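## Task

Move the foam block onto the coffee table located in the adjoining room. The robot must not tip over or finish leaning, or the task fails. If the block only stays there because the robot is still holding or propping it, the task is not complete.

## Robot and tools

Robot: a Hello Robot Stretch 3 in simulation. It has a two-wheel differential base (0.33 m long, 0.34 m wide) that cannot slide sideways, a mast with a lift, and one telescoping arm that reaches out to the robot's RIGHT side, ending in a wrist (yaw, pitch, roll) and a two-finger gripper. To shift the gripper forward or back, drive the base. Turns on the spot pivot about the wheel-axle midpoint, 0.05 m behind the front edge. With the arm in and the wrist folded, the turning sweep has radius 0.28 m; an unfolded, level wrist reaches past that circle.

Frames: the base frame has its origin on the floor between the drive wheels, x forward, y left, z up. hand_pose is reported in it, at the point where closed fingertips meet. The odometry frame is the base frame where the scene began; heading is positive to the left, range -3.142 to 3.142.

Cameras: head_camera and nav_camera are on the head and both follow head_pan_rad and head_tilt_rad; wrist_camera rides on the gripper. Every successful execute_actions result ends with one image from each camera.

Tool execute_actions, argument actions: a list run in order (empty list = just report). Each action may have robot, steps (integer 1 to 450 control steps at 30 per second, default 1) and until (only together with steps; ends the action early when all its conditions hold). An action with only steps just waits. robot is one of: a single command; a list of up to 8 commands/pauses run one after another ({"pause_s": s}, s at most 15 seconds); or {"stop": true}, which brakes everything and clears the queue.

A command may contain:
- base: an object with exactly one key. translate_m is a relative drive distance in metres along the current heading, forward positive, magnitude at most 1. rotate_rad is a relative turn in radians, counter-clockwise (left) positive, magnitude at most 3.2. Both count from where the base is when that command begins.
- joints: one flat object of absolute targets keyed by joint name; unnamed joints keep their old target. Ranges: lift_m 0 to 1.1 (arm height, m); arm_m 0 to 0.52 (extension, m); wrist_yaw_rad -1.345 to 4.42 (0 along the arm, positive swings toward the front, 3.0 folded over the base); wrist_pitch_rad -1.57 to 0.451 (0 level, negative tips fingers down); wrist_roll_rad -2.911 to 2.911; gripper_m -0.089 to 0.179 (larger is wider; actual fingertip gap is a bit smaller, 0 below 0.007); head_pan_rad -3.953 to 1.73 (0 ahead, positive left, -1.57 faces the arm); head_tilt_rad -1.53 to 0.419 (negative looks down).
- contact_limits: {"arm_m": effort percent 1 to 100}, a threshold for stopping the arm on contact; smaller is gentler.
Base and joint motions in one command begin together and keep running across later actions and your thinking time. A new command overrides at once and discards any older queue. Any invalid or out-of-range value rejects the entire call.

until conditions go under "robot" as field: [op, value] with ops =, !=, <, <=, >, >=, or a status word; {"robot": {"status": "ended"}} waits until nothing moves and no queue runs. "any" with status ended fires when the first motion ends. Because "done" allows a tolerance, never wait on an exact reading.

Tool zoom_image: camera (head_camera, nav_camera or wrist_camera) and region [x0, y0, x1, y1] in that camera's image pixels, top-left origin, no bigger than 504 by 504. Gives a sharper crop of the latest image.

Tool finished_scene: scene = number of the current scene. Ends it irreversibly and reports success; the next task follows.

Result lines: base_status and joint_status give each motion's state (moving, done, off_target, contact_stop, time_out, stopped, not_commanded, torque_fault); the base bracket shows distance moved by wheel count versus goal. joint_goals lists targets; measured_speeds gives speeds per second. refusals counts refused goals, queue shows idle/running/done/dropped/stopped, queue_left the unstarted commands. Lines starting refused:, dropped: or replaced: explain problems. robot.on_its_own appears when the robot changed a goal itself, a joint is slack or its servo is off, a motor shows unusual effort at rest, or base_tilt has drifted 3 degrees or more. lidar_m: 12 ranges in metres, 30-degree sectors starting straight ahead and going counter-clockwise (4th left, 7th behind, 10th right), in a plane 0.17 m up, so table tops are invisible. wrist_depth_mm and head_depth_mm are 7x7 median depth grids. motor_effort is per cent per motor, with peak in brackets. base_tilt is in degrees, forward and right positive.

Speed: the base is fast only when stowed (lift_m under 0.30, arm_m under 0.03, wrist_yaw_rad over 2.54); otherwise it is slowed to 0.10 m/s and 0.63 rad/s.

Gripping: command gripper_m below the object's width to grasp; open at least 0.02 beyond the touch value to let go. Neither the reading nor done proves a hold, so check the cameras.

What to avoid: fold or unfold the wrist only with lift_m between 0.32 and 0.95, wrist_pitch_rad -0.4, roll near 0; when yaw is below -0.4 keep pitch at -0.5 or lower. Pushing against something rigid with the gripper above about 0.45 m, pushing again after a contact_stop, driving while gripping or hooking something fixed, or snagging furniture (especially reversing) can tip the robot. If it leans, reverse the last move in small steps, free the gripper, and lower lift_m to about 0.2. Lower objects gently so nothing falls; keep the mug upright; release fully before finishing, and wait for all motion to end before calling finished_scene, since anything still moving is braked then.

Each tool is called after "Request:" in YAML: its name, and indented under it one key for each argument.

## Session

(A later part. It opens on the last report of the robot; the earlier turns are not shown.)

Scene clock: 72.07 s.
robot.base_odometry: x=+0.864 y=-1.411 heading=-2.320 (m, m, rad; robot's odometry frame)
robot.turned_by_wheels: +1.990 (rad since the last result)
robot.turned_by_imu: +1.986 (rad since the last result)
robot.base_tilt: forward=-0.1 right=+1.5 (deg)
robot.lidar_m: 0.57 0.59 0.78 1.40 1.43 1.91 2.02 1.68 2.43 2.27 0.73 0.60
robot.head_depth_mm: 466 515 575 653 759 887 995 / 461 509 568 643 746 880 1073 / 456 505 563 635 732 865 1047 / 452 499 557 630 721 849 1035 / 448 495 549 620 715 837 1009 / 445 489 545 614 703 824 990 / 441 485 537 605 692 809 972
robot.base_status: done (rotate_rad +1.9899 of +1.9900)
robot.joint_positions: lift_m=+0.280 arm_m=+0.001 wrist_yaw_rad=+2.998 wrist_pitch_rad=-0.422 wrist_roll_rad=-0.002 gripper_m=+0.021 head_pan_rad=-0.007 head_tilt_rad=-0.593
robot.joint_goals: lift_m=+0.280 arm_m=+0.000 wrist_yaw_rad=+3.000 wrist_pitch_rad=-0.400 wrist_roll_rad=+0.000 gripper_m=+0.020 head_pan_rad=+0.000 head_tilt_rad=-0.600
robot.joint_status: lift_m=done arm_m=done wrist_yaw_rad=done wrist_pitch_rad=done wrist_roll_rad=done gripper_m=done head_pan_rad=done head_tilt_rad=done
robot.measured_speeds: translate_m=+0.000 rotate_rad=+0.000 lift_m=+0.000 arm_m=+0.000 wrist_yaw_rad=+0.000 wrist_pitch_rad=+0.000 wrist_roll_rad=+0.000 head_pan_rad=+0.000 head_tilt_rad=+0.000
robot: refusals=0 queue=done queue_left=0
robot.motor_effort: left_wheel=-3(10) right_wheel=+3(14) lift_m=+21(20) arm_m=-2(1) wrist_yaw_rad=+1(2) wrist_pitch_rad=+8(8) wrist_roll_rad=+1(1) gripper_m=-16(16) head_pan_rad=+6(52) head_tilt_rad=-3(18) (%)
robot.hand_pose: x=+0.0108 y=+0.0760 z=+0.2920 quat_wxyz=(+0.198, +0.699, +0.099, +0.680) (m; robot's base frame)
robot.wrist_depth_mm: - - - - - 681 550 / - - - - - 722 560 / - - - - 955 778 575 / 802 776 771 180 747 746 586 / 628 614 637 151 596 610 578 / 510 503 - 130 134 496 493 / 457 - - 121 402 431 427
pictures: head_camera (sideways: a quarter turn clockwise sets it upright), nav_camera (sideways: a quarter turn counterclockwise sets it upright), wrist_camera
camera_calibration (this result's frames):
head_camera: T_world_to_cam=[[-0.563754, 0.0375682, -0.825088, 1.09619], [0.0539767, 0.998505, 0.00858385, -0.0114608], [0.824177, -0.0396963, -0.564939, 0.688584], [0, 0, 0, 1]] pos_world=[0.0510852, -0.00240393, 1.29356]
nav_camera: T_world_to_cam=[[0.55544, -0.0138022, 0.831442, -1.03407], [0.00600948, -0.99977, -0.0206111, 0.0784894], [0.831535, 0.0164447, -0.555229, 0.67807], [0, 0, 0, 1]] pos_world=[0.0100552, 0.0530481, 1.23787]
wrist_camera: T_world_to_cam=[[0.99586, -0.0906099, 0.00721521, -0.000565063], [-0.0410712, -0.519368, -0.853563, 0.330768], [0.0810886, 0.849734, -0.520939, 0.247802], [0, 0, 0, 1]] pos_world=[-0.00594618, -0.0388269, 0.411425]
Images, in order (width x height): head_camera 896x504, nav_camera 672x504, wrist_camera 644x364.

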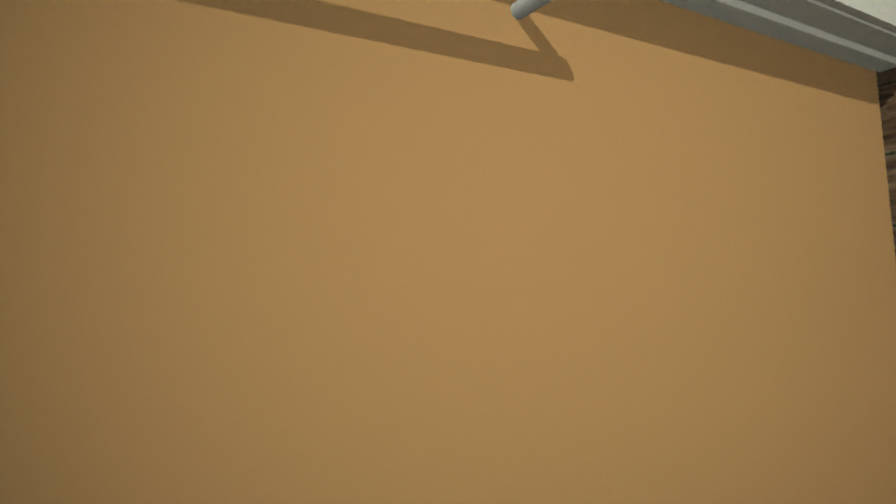

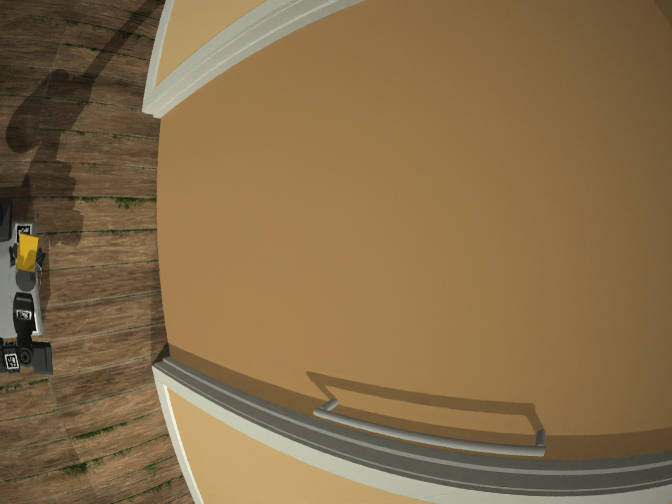

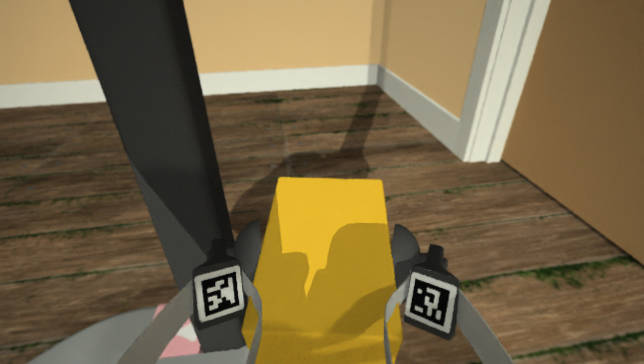

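Request:
execute_actions:
  actions:
    - {"robot":[{"base":{"rotate_rad":3.14},"joints":{"head_pan_rad":-3.14,"head_tilt_rad":-0.7}},{"base":{"translate_m":-0.27}},{"base":{"translate_m":-0.2}}],"steps":450,"until":{"robot":{"status":"ended"}}}

Scene clock: 88.67 s.
robot.base_odometry: x=+0.543 y=-1.754 heading=+0.820 (m, m, rad; robot's odometry frame)
robot.turned_by_wheels: +3.140 (rad since the last result)
robot.turned_by_imu: +3.146 (rad since the last result)
robot.base_tilt: forward=-0.2 right=+1.3 (deg)
robot.lidar_m: 2.49 2.11 2.46 0.36 0.36 0.50 0.38 0.37 0.38 0.54 1.46 1.91
robot.head_depth_mm: 410 472 549 632 1603 1390 1192 / 386 438 510 610 754 1075 1194 / 362 409 470 553 672 857 1126 / 342 384 437 509 607 750 983 / 323 360 408 468 551 668 849 / 307 340 381 435 505 603 743 / 294 322 359 405 466 548 660
robot.base_status: done (translate_m -0.2000 of -0.2000)
robot.joint_positions: lift_m=+0.280 arm_m=+0.001 wrist_yaw_rad=+2.999 wrist_pitch_rad=-0.421 wrist_roll_rad=-0.002 gripper_m=+0.021 head_pan_rad=-3.134 head_tilt_rad=-0.696
robot.joint_goals: lift_m=+0.280 arm_m=+0.000 wrist_yaw_rad=+3.000 wrist_pitch_rad=-0.400 wrist_roll_rad=+0.000 gripper_m=+0.020 head_pan_rad=-3.140 head_tilt_rad=-0.700
robot.joint_status: lift_m=done arm_m=done wrist_yaw_rad=done wrist_pitch_rad=done wrist_roll_rad=done gripper_m=done head_pan_rad=done head_tilt_rad=done
robot.measured_speeds: translate_m=+0.000 rotate_rad=+0.000 lift_m=+0.000 arm_m=+0.000 wrist_yaw_rad=+0.000 wrist_pitch_rad=+0.000 wrist_roll_rad=+0.000 head_pan_rad=+0.000 head_tilt_rad=+0.000
robot: refusals=0 queue=done queue_left=0
robot.motor_effort: left_wheel=-1(43) right_wheel=+1(43) lift_m=+21(21) arm_m=-2(3) wrist_yaw_rad=+0(2) wrist_pitch_rad=+8(8) wrist_roll_rad=+1(1) gripper_m=-15(15) head_pan_rad=-5(52) head_tilt_rad=-3(13) (%)
robot.hand_pose: x=+0.0105 y=+0.0762 z=+0.2921 quat_wxyz=(+0.197, +0.699, +0.099, +0.680) (m; robot's base frame)
robot.wrist_depth_mm: - - 357 - - - - / - - 391 - - - - / - - 422 - - - - / 797 768 472 179 754 762 747 / 629 613 480 152 612 589 604 / 517 513 - 131 134 495 495 / 456 - - 121 405 425 427
pictures: head_camera (sideways: a quarter turn clockwise sets it upright), nav_camera (sideways: a quarter turn counterclockwise sets it upright), wrist_camera
camera_calibration (this result's frames):
head_camera: T_world_to_cam=[[0.645482, -0.0286117, -0.763239, 1.00819], [-0.0398671, -0.999198, 0.00374091, -0.00458256], [-0.762734, 0.0280135, -0.646105, 0.803853], [0, 0, 0, 1]] pos_world=[-0.0378244, 0.00174838, 1.28888]
nav_camera: T_world_to_cam=[[-0.637511, 0.00496559, 0.770425, -0.947254], [-0.0185911, 0.999589, -0.0218263, 0.0802188], [-0.770217, -0.0282375, -0.637156, 0.794422], [0, 0, 0, 1]] pos_world=[0.00948448, -0.0530496, 1.23771]
wrist_camera: T_world_to_cam=[[0.995974, -0.0893538, 0.00724514, -0.000388325], [-0.040353, -0.519021, -0.853809, 0.330924], [0.0800515, 0.850079, -0.520536, 0.247607], [0, 0, 0, 1]] pos_world=[-0.00608073, -0.0387634, 0.411437]
Images, in order (width x height): head_camera 896x504, nav_camera 672x504, wrist_camera 644x364.

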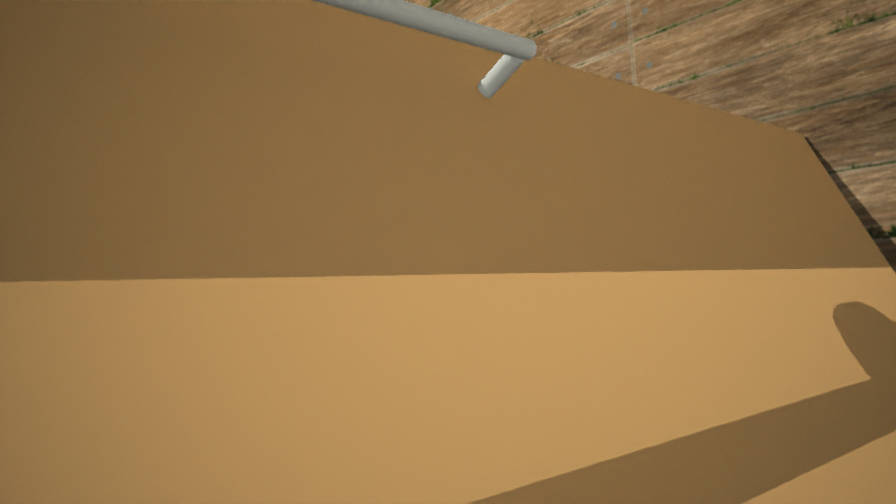

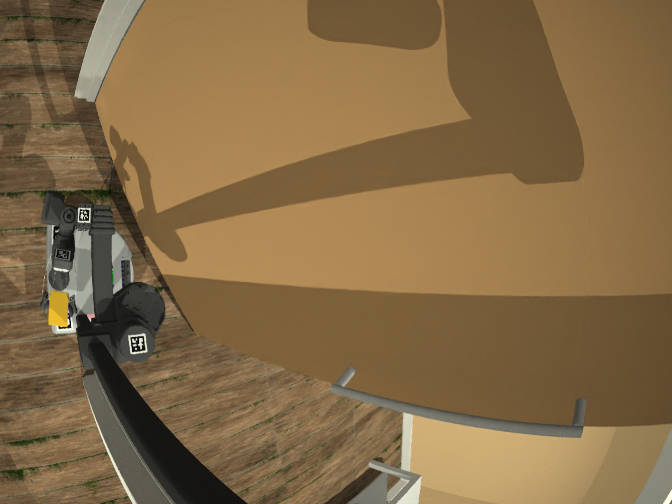

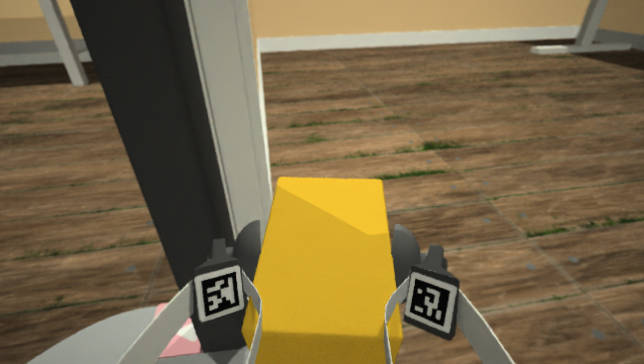

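Request:
execute_actions:
  actions:
    - {"robot":[{"base":{"translate_m":-0.1},"joints":{"head_pan_rad":-3.75,"head_tilt_rad":-0.6}},{"base":{"translate_m":-0.35}}],"steps":450,"until":{"robot":{"status":"ended"}}}

Scene clock: 94.87 s.
robot.base_odometry: x=+0.236 y=-2.083 heading=+0.820 (m, m, rad; robot's odometry frame)
robot.turned_by_wheels: +0.000 (rad since the last result)
robot.turned_by_imu: +0.000 (rad since the last result)
robot.base_tilt: forward=-0.2 right=+1.4 (deg)
robot.lidar_m: 2.94 0.50 0.45 0.96 1.71 1.92 0.40 0.31 0.30 0.32 0.48 1.94
robot.head_depth_mm: 2284 2444 2275 2220 - - - / 2407 2624 2736 2274 1800 1493 1263 / 2255 2518 2766 2328 1781 1457 1238 / 2052 2251 2531 2275 1787 1467 1241 / 1887 2086 2301 2277 1778 1459 1237 / 1757 1933 2094 2198 1779 1456 1235 / 1657 1786 1961 2098 1765 1451 1242
robot.base_status: done (translate_m -0.3500 of -0.3500)
robot.joint_positions: lift_m=+0.280 arm_m=+0.001 wrist_yaw_rad=+3.000 wrist_pitch_rad=-0.421 wrist_roll_rad=-0.002 gripper_m=+0.021 head_pan_rad=-3.743 head_tilt_rad=-0.604
robot.joint_goals: lift_m=+0.280 arm_m=+0.000 wrist_yaw_rad=+3.000 wrist_pitch_rad=-0.400 wrist_roll_rad=+0.000 gripper_m=+0.020 head_pan_rad=-3.750 head_tilt_rad=-0.600
robot.joint_status: lift_m=done arm_m=done wrist_yaw_rad=done wrist_pitch_rad=done wrist_roll_rad=done gripper_m=done head_pan_rad=done head_tilt_rad=done
robot.measured_speeds: translate_m=+0.000 rotate_rad=+0.000 lift_m=+0.000 arm_m=+0.000 wrist_yaw_rad=+0.000 wrist_pitch_rad=+0.000 wrist_roll_rad=+0.000 head_pan_rad=+0.000 head_tilt_rad=+0.000
robot: refusals=0 queue=done queue_left=0
robot.motor_effort: left_wheel=-1(37) right_wheel=+0(37) lift_m=+22(22) arm_m=-1(2) wrist_yaw_rad=+0(1) wrist_pitch_rad=+8(8) wrist_roll_rad=+2(1) gripper_m=-15(15) head_pan_rad=-4(45) head_tilt_rad=+3(17) (%)
robot.hand_pose: x=+0.0104 y=+0.0763 z=+0.2921 quat_wxyz=(+0.197, +0.699, +0.099, +0.680) (m; robot's base frame)
robot.wrist_depth_mm: - - - - 621 397 418 / - - - - 662 431 - / - - - - 684 470 - / 794 787 765 180 647 521 753 / 615 622 639 152 580 557 586 / 516 506 - 131 134 500 494 / 459 - - 120 408 427 427
pictures: head_camera (sideways: a quarter turn clockwise sets it upright), nav_camera (sideways: a quarter turn counterclockwise sets it upright), wrist_camera
camera_calibration (this result's frames):
head_camera: T_world_to_cam=[[0.45293, -0.351944, -0.81914, 1.08223], [-0.604391, -0.796646, 0.00809115, -0.00680319], [-0.655412, 0.491416, -0.573537, 0.708796], [0, 0, 0, 1]] pos_world=[-0.0297348, 0.0271523, 1.29308]
nav_camera: T_world_to_cam=[[-0.459419, 0.32764, 0.825582, -1.02024], [0.555527, 0.83124, -0.0207457, 0.0753123], [-0.693054, 0.449102, -0.5639, 0.698652], [0, 0, 0, 1]] pos_world=[-0.0263542, -0.0420965, 1.23783]
wrist_camera: T_world_to_cam=[[0.996012, -0.088928, 0.00726597, -0.000331857], [-0.040082, -0.518705, -0.854013, 0.331068], [0.0797146, 0.850316, -0.5202, 0.247466], [0, 0, 0, 1]] pos_world=[-0.00612627, -0.0387275, 0.411471]
Images, in order (width x height): head_camera 896x504, nav_camera 672x504, wrist_camera 644x364.

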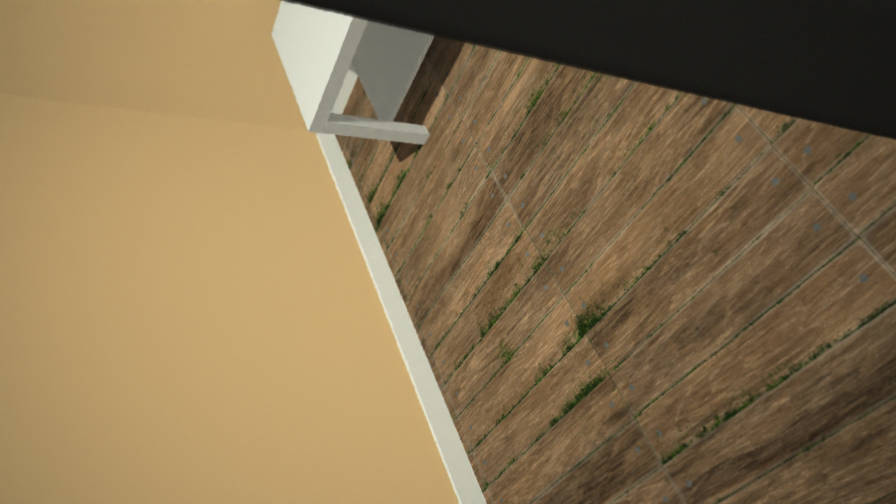

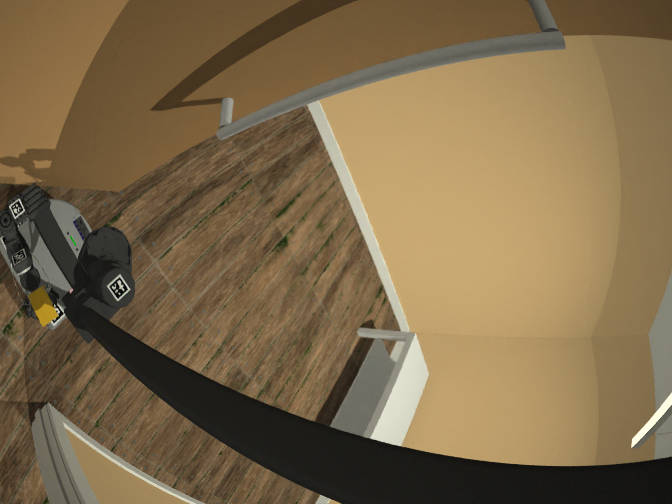

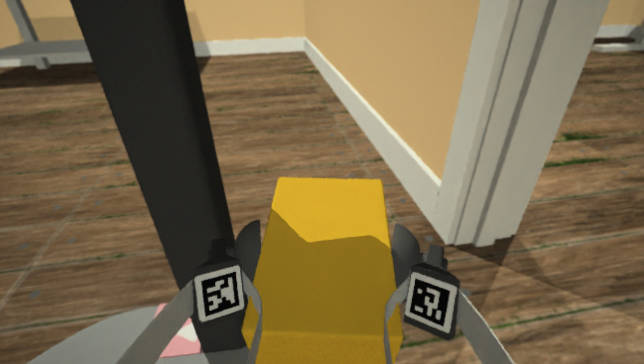

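Request:
execute_actions:
  actions:
    - {"robot":{"base":{"rotate_rad":2.25},"joints":{"head_pan_rad":-0.5,"head_tilt_rad":-0.75}},"steps":450,"until":{"robot":{"base_status":["!=","moving"]}}}
    - {"robot":{"base":{"translate_m":1.0}},"steps":300,"until":{"robot":{"translate_m":[">",0.33]}}}
    - {"robot":{"base":{"translate_m":1.0}},"steps":300,"until":{"robot":{"translate_m":[">",0.93]}}}
    - {"robot":{"joints":{"lift_m":0.56}},"steps":300,"until":{"robot":{"base_status":["!=","moving"]}}}
    - {"robot":{"base":{"rotate_rad":0.89},"joints":{"head_pan_rad":-1.57}},"steps":300,"until":{"robot":{"lift_m":[">",0.36]}}}
    - {"robot":{"joints":{"wrist_yaw_rad":0,"arm_m":0.05}},"steps":300,"until":{"robot":{"status":"ended"}}}

Scene clock: 113.30 s.
robot.base_odometry: x=-1.096 y=-1.987 heading=-2.324 (m, m, rad; robot's odometry frame)
robot.turned_by_wheels: +3.140 (rad since the last result)
robot.turned_by_imu: +3.156 (rad since the last result)
robot.base_tilt: forward=-0.2 right=+1.3 (deg)
robot.lidar_m: 1.06 1.08 1.40 2.53 1.14 1.13 1.06 1.09 0.65 1.11 0.77 0.76
robot.head_depth_mm: 1079 1224 1417 1668 1581 1348 1169 / 1076 1209 1401 1590 1026 1260 1209 / 1055 1209 1384 1248 1028 1265 1236 / 1044 1180 1352 1237 1025 758 - / 1035 1174 1343 1239 1028 1231 1169 / 1024 1157 1322 1237 1025 1231 1168 / 1015 1145 1305 1228 1016 1230 1153
robot.base_status: done (rotate_rad +0.8899 of +0.8900)
robot.joint_positions: lift_m=+0.560 arm_m=+0.050 wrist_yaw_rad=+0.003 wrist_pitch_rad=-0.421 wrist_roll_rad=-0.002 gripper_m=+0.021 head_pan_rad=-1.563 head_tilt_rad=-0.742
robot.joint_goals: lift_m=+0.560 arm_m=+0.050 wrist_yaw_rad=+0.000 wrist_pitch_rad=-0.400 wrist_roll_rad=+0.000 gripper_m=+0.020 head_pan_rad=-1.570 head_tilt_rad=-0.750
robot.joint_status: lift_m=done arm_m=done wrist_yaw_rad=done wrist_pitch_rad=done wrist_roll_rad=done gripper_m=done head_pan_rad=done head_tilt_rad=done
robot.measured_speeds: translate_m=+0.000 rotate_rad=+0.000 lift_m=+0.000 arm_m=+0.000 wrist_yaw_rad=+0.000 wrist_pitch_rad=+0.000 wrist_roll_rad=+0.000 head_pan_rad=+0.000 head_tilt_rad=+0.000
robot: refusals=0 queue=done queue_left=0
robot.motor_effort: left_wheel=-3(11) right_wheel=+4(12) lift_m=+31(32) arm_m=+2(2) wrist_yaw_rad=-2(2) wrist_pitch_rad=+8(8) wrist_roll_rad=+1(1) gripper_m=-15(15) head_pan_rad=-3(55) head_tilt_rad=-5(20) (%)
robot.hand_pose: x=-0.0209 y=-0.4187 z=+0.5718 quat_wxyz=(+0.693, +0.149, -0.690, -0.147) (m; robot's base frame)
robot.wrist_depth_mm: 807 813 789 837 828 844 828 / 882 864 864 898 909 932 940 / 617 608 611 604 597 - - / 459 455 455 180 456 442 - / 360 364 373 152 369 385 971 / 651 640 135 131 135 450 835 / 583 587 574 122 580 697 697
pictures: head_camera (sideways: a quarter turn clockwise sets it upright), nav_camera (sideways: a quarter turn counterclockwise sets it upright), wrist_camera
camera_calibration (this result's frames):
head_camera: T_world_to_cam=[[0.0283028, 0.679841, -0.732813, 0.972298], [0.999201, -0.0399285, 0.00154907, -0.00806721], [-0.028207, -0.732272, -0.680428, 0.844018], [0, 0, 0, 1]] pos_world=[0.00434921, -0.0432797, 1.28682]
nav_camera: T_world_to_cam=[[-0.00465457, -0.672206, 0.740349, -0.911913], [-0.999596, -0.0176378, -0.0222989, 0.0868168], [0.0280476, -0.740154, -0.671852, 0.834684], [0, 0, 0, 1]] pos_world=[0.0591263, 0.00633208, 1.23785]
wrist_camera: T_world_to_cam=[[-0.998428, -0.055581, 0.00726811, -0.042897], [-0.0351104, 0.519026, -0.854037, 0.746451], [0.0436959, -0.852949, -0.520162, 0.102394], [0, 0, 0, 1]] pos_world=[-0.0210955, -0.302476, 0.69107]
Images, in order (width x height): head_camera 896x504, nav_camera 672x504, wrist_camera 644x364.

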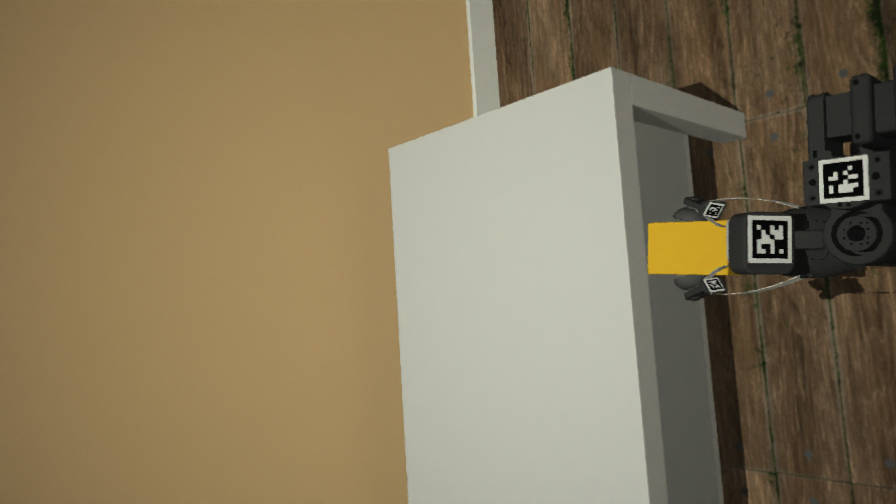

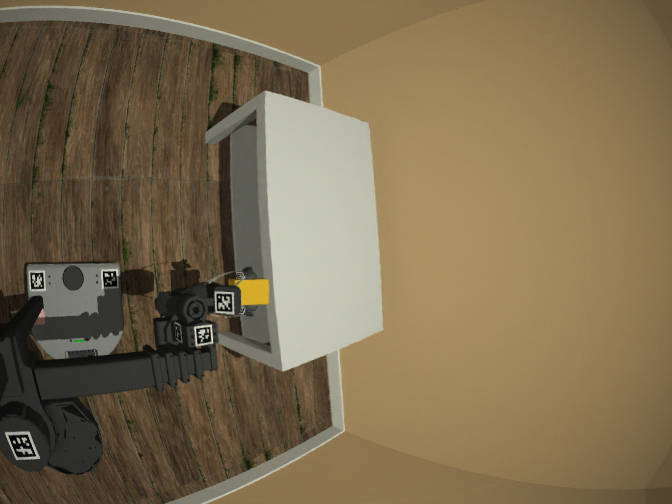

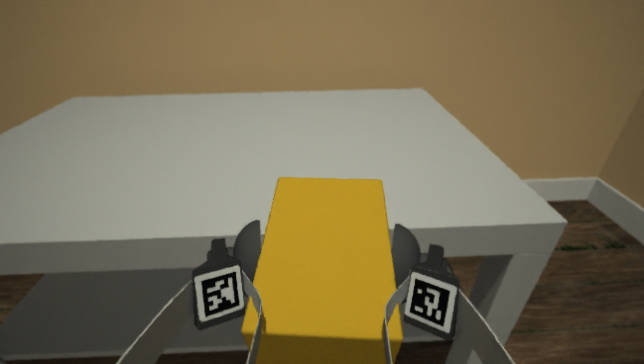

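Request:
execute_actions:
  actions:
    - {"robot":{"base":{"translate_m":0.12},"joints":{"arm_m":0.42,"wrist_pitch_rad":-0.5,"lift_m":0.525}},"steps":450,"until":{"robot":{"arm_m":[">",0.36]}}}
    - {"robot":{"joints":{"lift_m":0.50}},"steps":300,"until":{"robot":{"status":"ended"}}}

Scene clock: 118.77 s.
robot.base_odometry: x=-1.178 y=-2.074 heading=-2.324 (m, m, rad; robot's odometry frame)
robot.turned_by_wheels: +0.000 (rad since the last result)
robot.turned_by_imu: +0.002 (rad since the last result)
robot.base_tilt: forward=+0.0 right=+1.3 (deg)
robot.lidar_m: 0.93 0.95 1.25 2.55 1.94 1.25 1.19 1.21 0.70 1.21 0.69 0.99
robot.head_depth_mm: 1071 1216 1396 1613 1025 1266 1169 / 1066 1201 1390 1246 1025 1261 1177 / 1049 1189 1375 1242 999 1270 1155 / 1037 1182 1353 1276 981 1257 1167 / 1036 1156 1327 1239 1023 1237 1169 / 1022 1151 1313 1243 1015 1235 1165 / 1005 1139 1298 1233 1016 1174 1167
robot.base_status: done (translate_m +0.1200 of +0.1200)
robot.joint_positions: lift_m=+0.500 arm_m=+0.420 wrist_yaw_rad=+0.002 wrist_pitch_rad=-0.517 wrist_roll_rad=-0.002 gripper_m=+0.021 head_pan_rad=-1.563 head_tilt_rad=-0.742
robot.joint_goals: lift_m=+0.500 arm_m=+0.420 wrist_yaw_rad=+0.000 wrist_pitch_rad=-0.500 wrist_roll_rad=+0.000 gripper_m=+0.020 head_pan_rad=-1.570 head_tilt_rad=-0.750
robot.joint_status: lift_m=done arm_m=done wrist_yaw_rad=done wrist_pitch_rad=done wrist_roll_rad=done gripper_m=done head_pan_rad=done head_tilt_rad=done
robot.measured_speeds: translate_m=+0.000 rotate_rad=+0.000 lift_m=+0.000 arm_m=+0.000 wrist_yaw_rad=+0.000 wrist_pitch_rad=+0.000 wrist_roll_rad=+0.000 head_pan_rad=+0.000 head_tilt_rad=+0.000
robot: refusals=0 queue=done queue_left=0
robot.motor_effort: left_wheel=-4(5) right_wheel=+4(8) lift_m=+20(31) arm_m=+3(4) wrist_yaw_rad=-1(3) wrist_pitch_rad=+6(6) wrist_roll_rad=+1(2) gripper_m=-16(16) head_pan_rad=-4(4) head_tilt_rad=-5(5) (%)
robot.hand_pose: x=-0.0212 y=-0.7754 z=+0.4913 quat_wxyz=(+0.685, +0.182, -0.682, -0.180) (m; robot's base frame)
robot.wrist_depth_mm: 486 483 490 496 511 511 518 / 520 538 518 535 544 547 554 / 356 356 355 350 345 343 343 / 280 279 277 180 275 273 273 / 231 230 232 152 227 227 226 / 197 195 135 131 135 194 191 / 171 171 166 121 161 168 167
pictures: head_camera (sideways: a quarter turn clockwise sets it upright), nav_camera (sideways: a quarter turn counterclockwise sets it upright), wrist_camera
camera_calibration (this result's frames):
head_camera: T_world_to_cam=[[0.0284001, 0.679837, -0.732813, 0.972297], [0.999196, -0.0400715, 0.00154907, -0.00806717], [-0.0283118, -0.732268, -0.680428, 0.844018], [0, 0, 0, 1]] pos_world=[0.00434302, -0.0432795, 1.28682]
nav_camera: T_world_to_cam=[[-0.00475073, -0.672206, 0.740349, -0.911913], [-0.999598, -0.0174948, -0.0222989, 0.0868168], [0.0279417, -0.740158, -0.671852, 0.834685], [0, 0, 0, 1]] pos_world=[0.0591272, 0.0063245, 1.23785]
wrist_camera: T_world_to_cam=[[-0.998503, -0.0546512, 0.00217113, -0.0592467], [-0.0345078, 0.598682, -0.800243, 0.898235], [0.0424344, -0.79912, -0.599672, -0.162962], [0, 0, 0, 1]] pos_world=[-0.0212468, -0.671221, 0.621211]
Images, in order (width x height): head_camera 896x504, nav_camera 672x504, wrist_camera 644x364.

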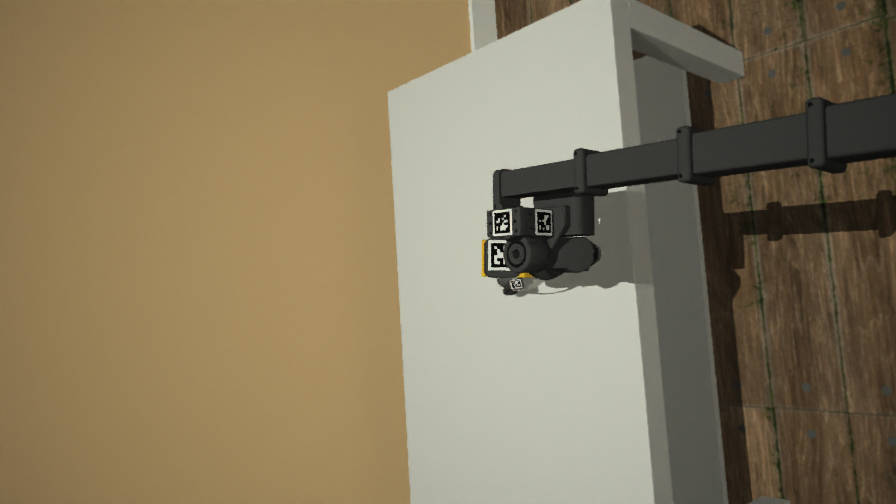

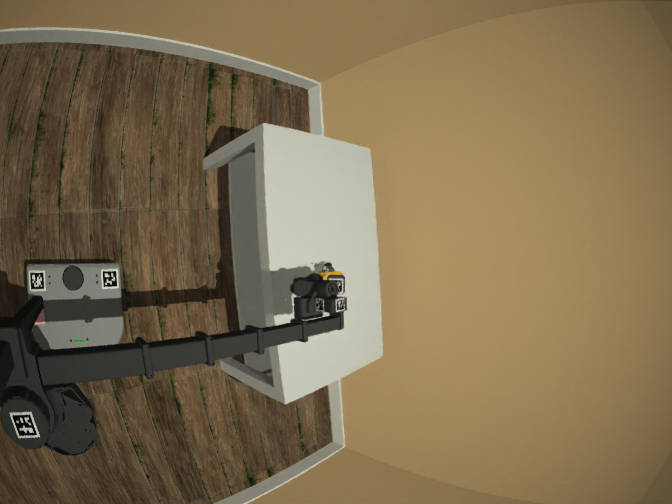

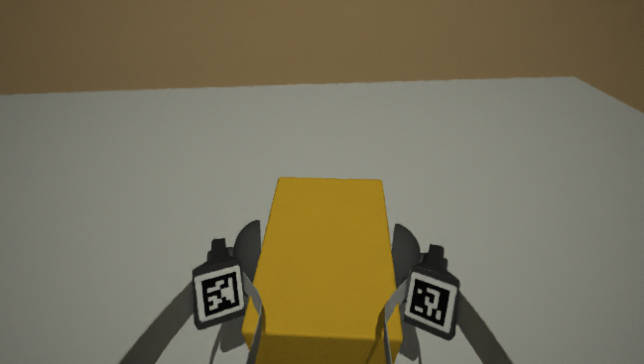

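Request:
execute_actions:
  actions:
    - {"robot":[{"joints":{"lift_m":0.49}},{"joints":{"gripper_m":0.13}},{"joints":{"lift_m":0.56}}],"steps":450,"until":{"robot":{"status":"ended"}}}

Scene clock: 123.73 s.
robot.base_odometry: x=-1.178 y=-2.074 heading=-2.324 (m, m, rad; robot's odometry frame)
robot.turned_by_wheels: +0.000 (rad since the last result)
robot.turned_by_imu: +0.001 (rad since the last result)
robot.base_tilt: forward=-0.2 right=+1.5 (deg)
robot.lidar_m: 0.93 0.96 1.24 2.55 1.93 1.25 1.18 1.21 0.70 1.21 0.69 0.99
robot.head_depth_mm: 1069 1225 1409 1633 1031 1258 1173 / 1057 1200 1394 1242 1027 1270 - / 1052 1189 1369 1290 979 1256 1152 / 1038 1171 1357 1293 997 1261 1171 / 1031 1165 1337 1238 1029 1232 1157 / 1022 1153 1320 1238 1024 1230 1158 / 1007 1141 1299 1239 1018 1179 1164
robot.base_status: done (translate_m +0.1200 of +0.1200)
robot.joint_positions: lift_m=+0.560 arm_m=+0.420 wrist_yaw_rad=+0.002 wrist_pitch_rad=-0.517 wrist_roll_rad=-0.002 gripper_m=+0.130 head_pan_rad=-1.563 head_tilt_rad=-0.742
robot.joint_goals: lift_m=+0.560 arm_m=+0.420 wrist_yaw_rad=+0.000 wrist_pitch_rad=-0.500 wrist_roll_rad=+0.000 gripper_m=+0.130 head_pan_rad=-1.570 head_tilt_rad=-0.750
robot.joint_status: lift_m=done arm_m=done wrist_yaw_rad=done wrist_pitch_rad=done wrist_roll_rad=done gripper_m=done head_pan_rad=done head_tilt_rad=done
robot.measured_speeds: translate_m=+0.000 rotate_rad=+0.000 lift_m=+0.000 arm_m=+0.000 wrist_yaw_rad=+0.000 wrist_pitch_rad=+0.000 wrist_roll_rad=+0.000 head_pan_rad=+0.000 head_tilt_rad=+0.000
robot: refusals=0 queue=done queue_left=0
robot.motor_effort: left_wheel=-4(4) right_wheel=+4(4) lift_m=+31(31) arm_m=+3(3) wrist_yaw_rad=-2(1) wrist_pitch_rad=+6(6) wrist_roll_rad=+2(2) gripper_m=+0(82) head_pan_rad=-5(4) head_tilt_rad=-5(5) (%)
robot.hand_pose: x=-0.0212 y=-0.7754 z=+0.5508 quat_wxyz=(+0.685, +0.182, -0.682, -0.180) (m; robot's base frame)
robot.wrist_depth_mm: 485 484 500 511 512 505 517 / 531 541 531 553 559 560 570 / 565 484 485 474 475 463 630 / 379 379 376 374 370 369 363 / 309 309 310 304 307 305 305 / 267 - 263 211 262 265 257 / 236 226 228 185 228 221 226
pictures: head_camera (sideways: a quarter turn clockwise sets it upright), nav_camera (sideways: a quarter turn counterclockwise sets it upright), wrist_camera
camera_calibration (this result's frames):
head_camera: T_world_to_cam=[[0.0284001, 0.679837, -0.732813, 0.972297], [0.999196, -0.0400715, 0.00154907, -0.00806717], [-0.0283118, -0.732268, -0.680428, 0.844018], [0, 0, 0, 1]] pos_world=[0.00434302, -0.0432795, 1.28682]
nav_camera: T_world_to_cam=[[-0.00475073, -0.672206, 0.740349, -0.911913], [-0.999598, -0.0174948, -0.0222989, 0.0868168], [0.0279417, -0.740158, -0.671852, 0.834685], [0, 0, 0, 1]] pos_world=[0.0591272, 0.0063245, 1.23785]
wrist_camera: T_world_to_cam=[[-0.998503, -0.0546491, 0.00216963, -0.0593741], [-0.0345064, 0.598703, -0.800227, 0.94589], [0.0424327, -0.799104, -0.599693, -0.127235], [0, 0, 0, 1]] pos_world=[-0.021247, -0.671226, 0.680754]
Images, in order (width x height): head_camera 896x504, nav_camera 672x504, wrist_camera 644x364.

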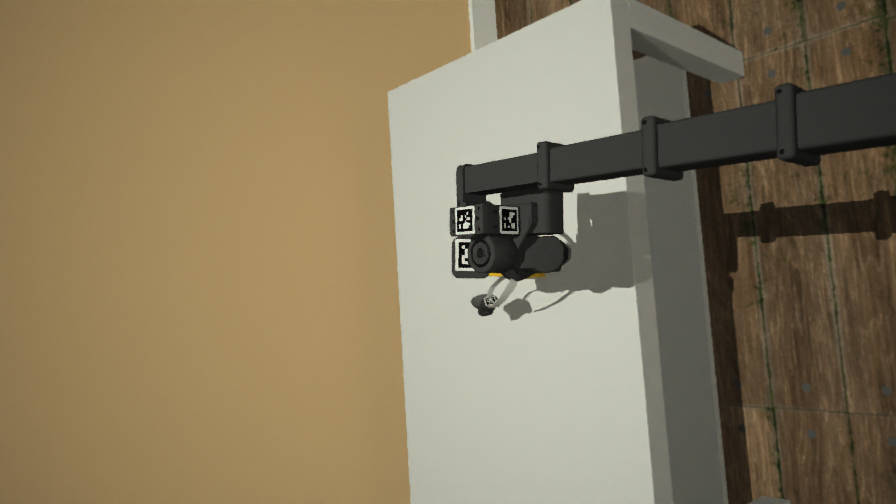

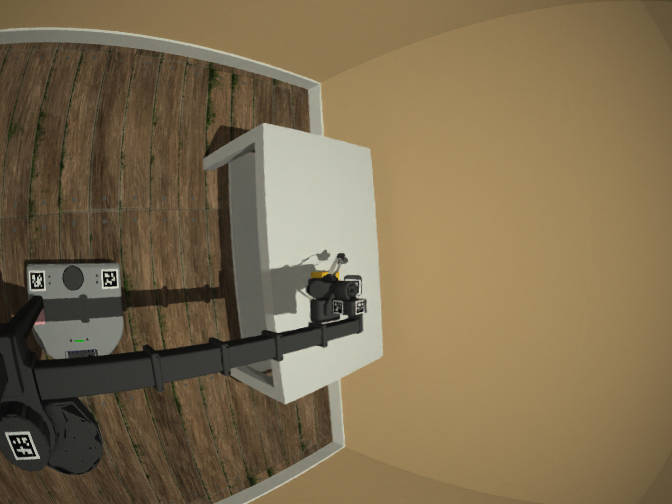

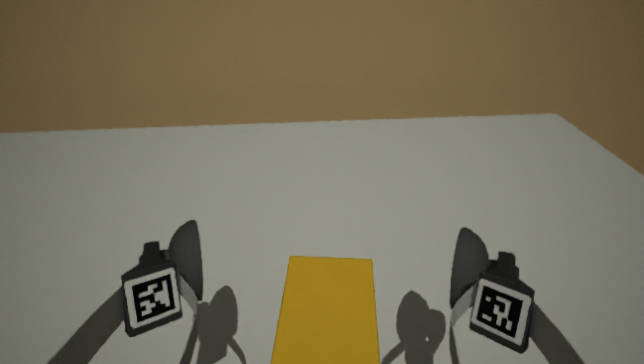

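Request:
finished_scene:
  scene: 1

The scene is finished: the task was done.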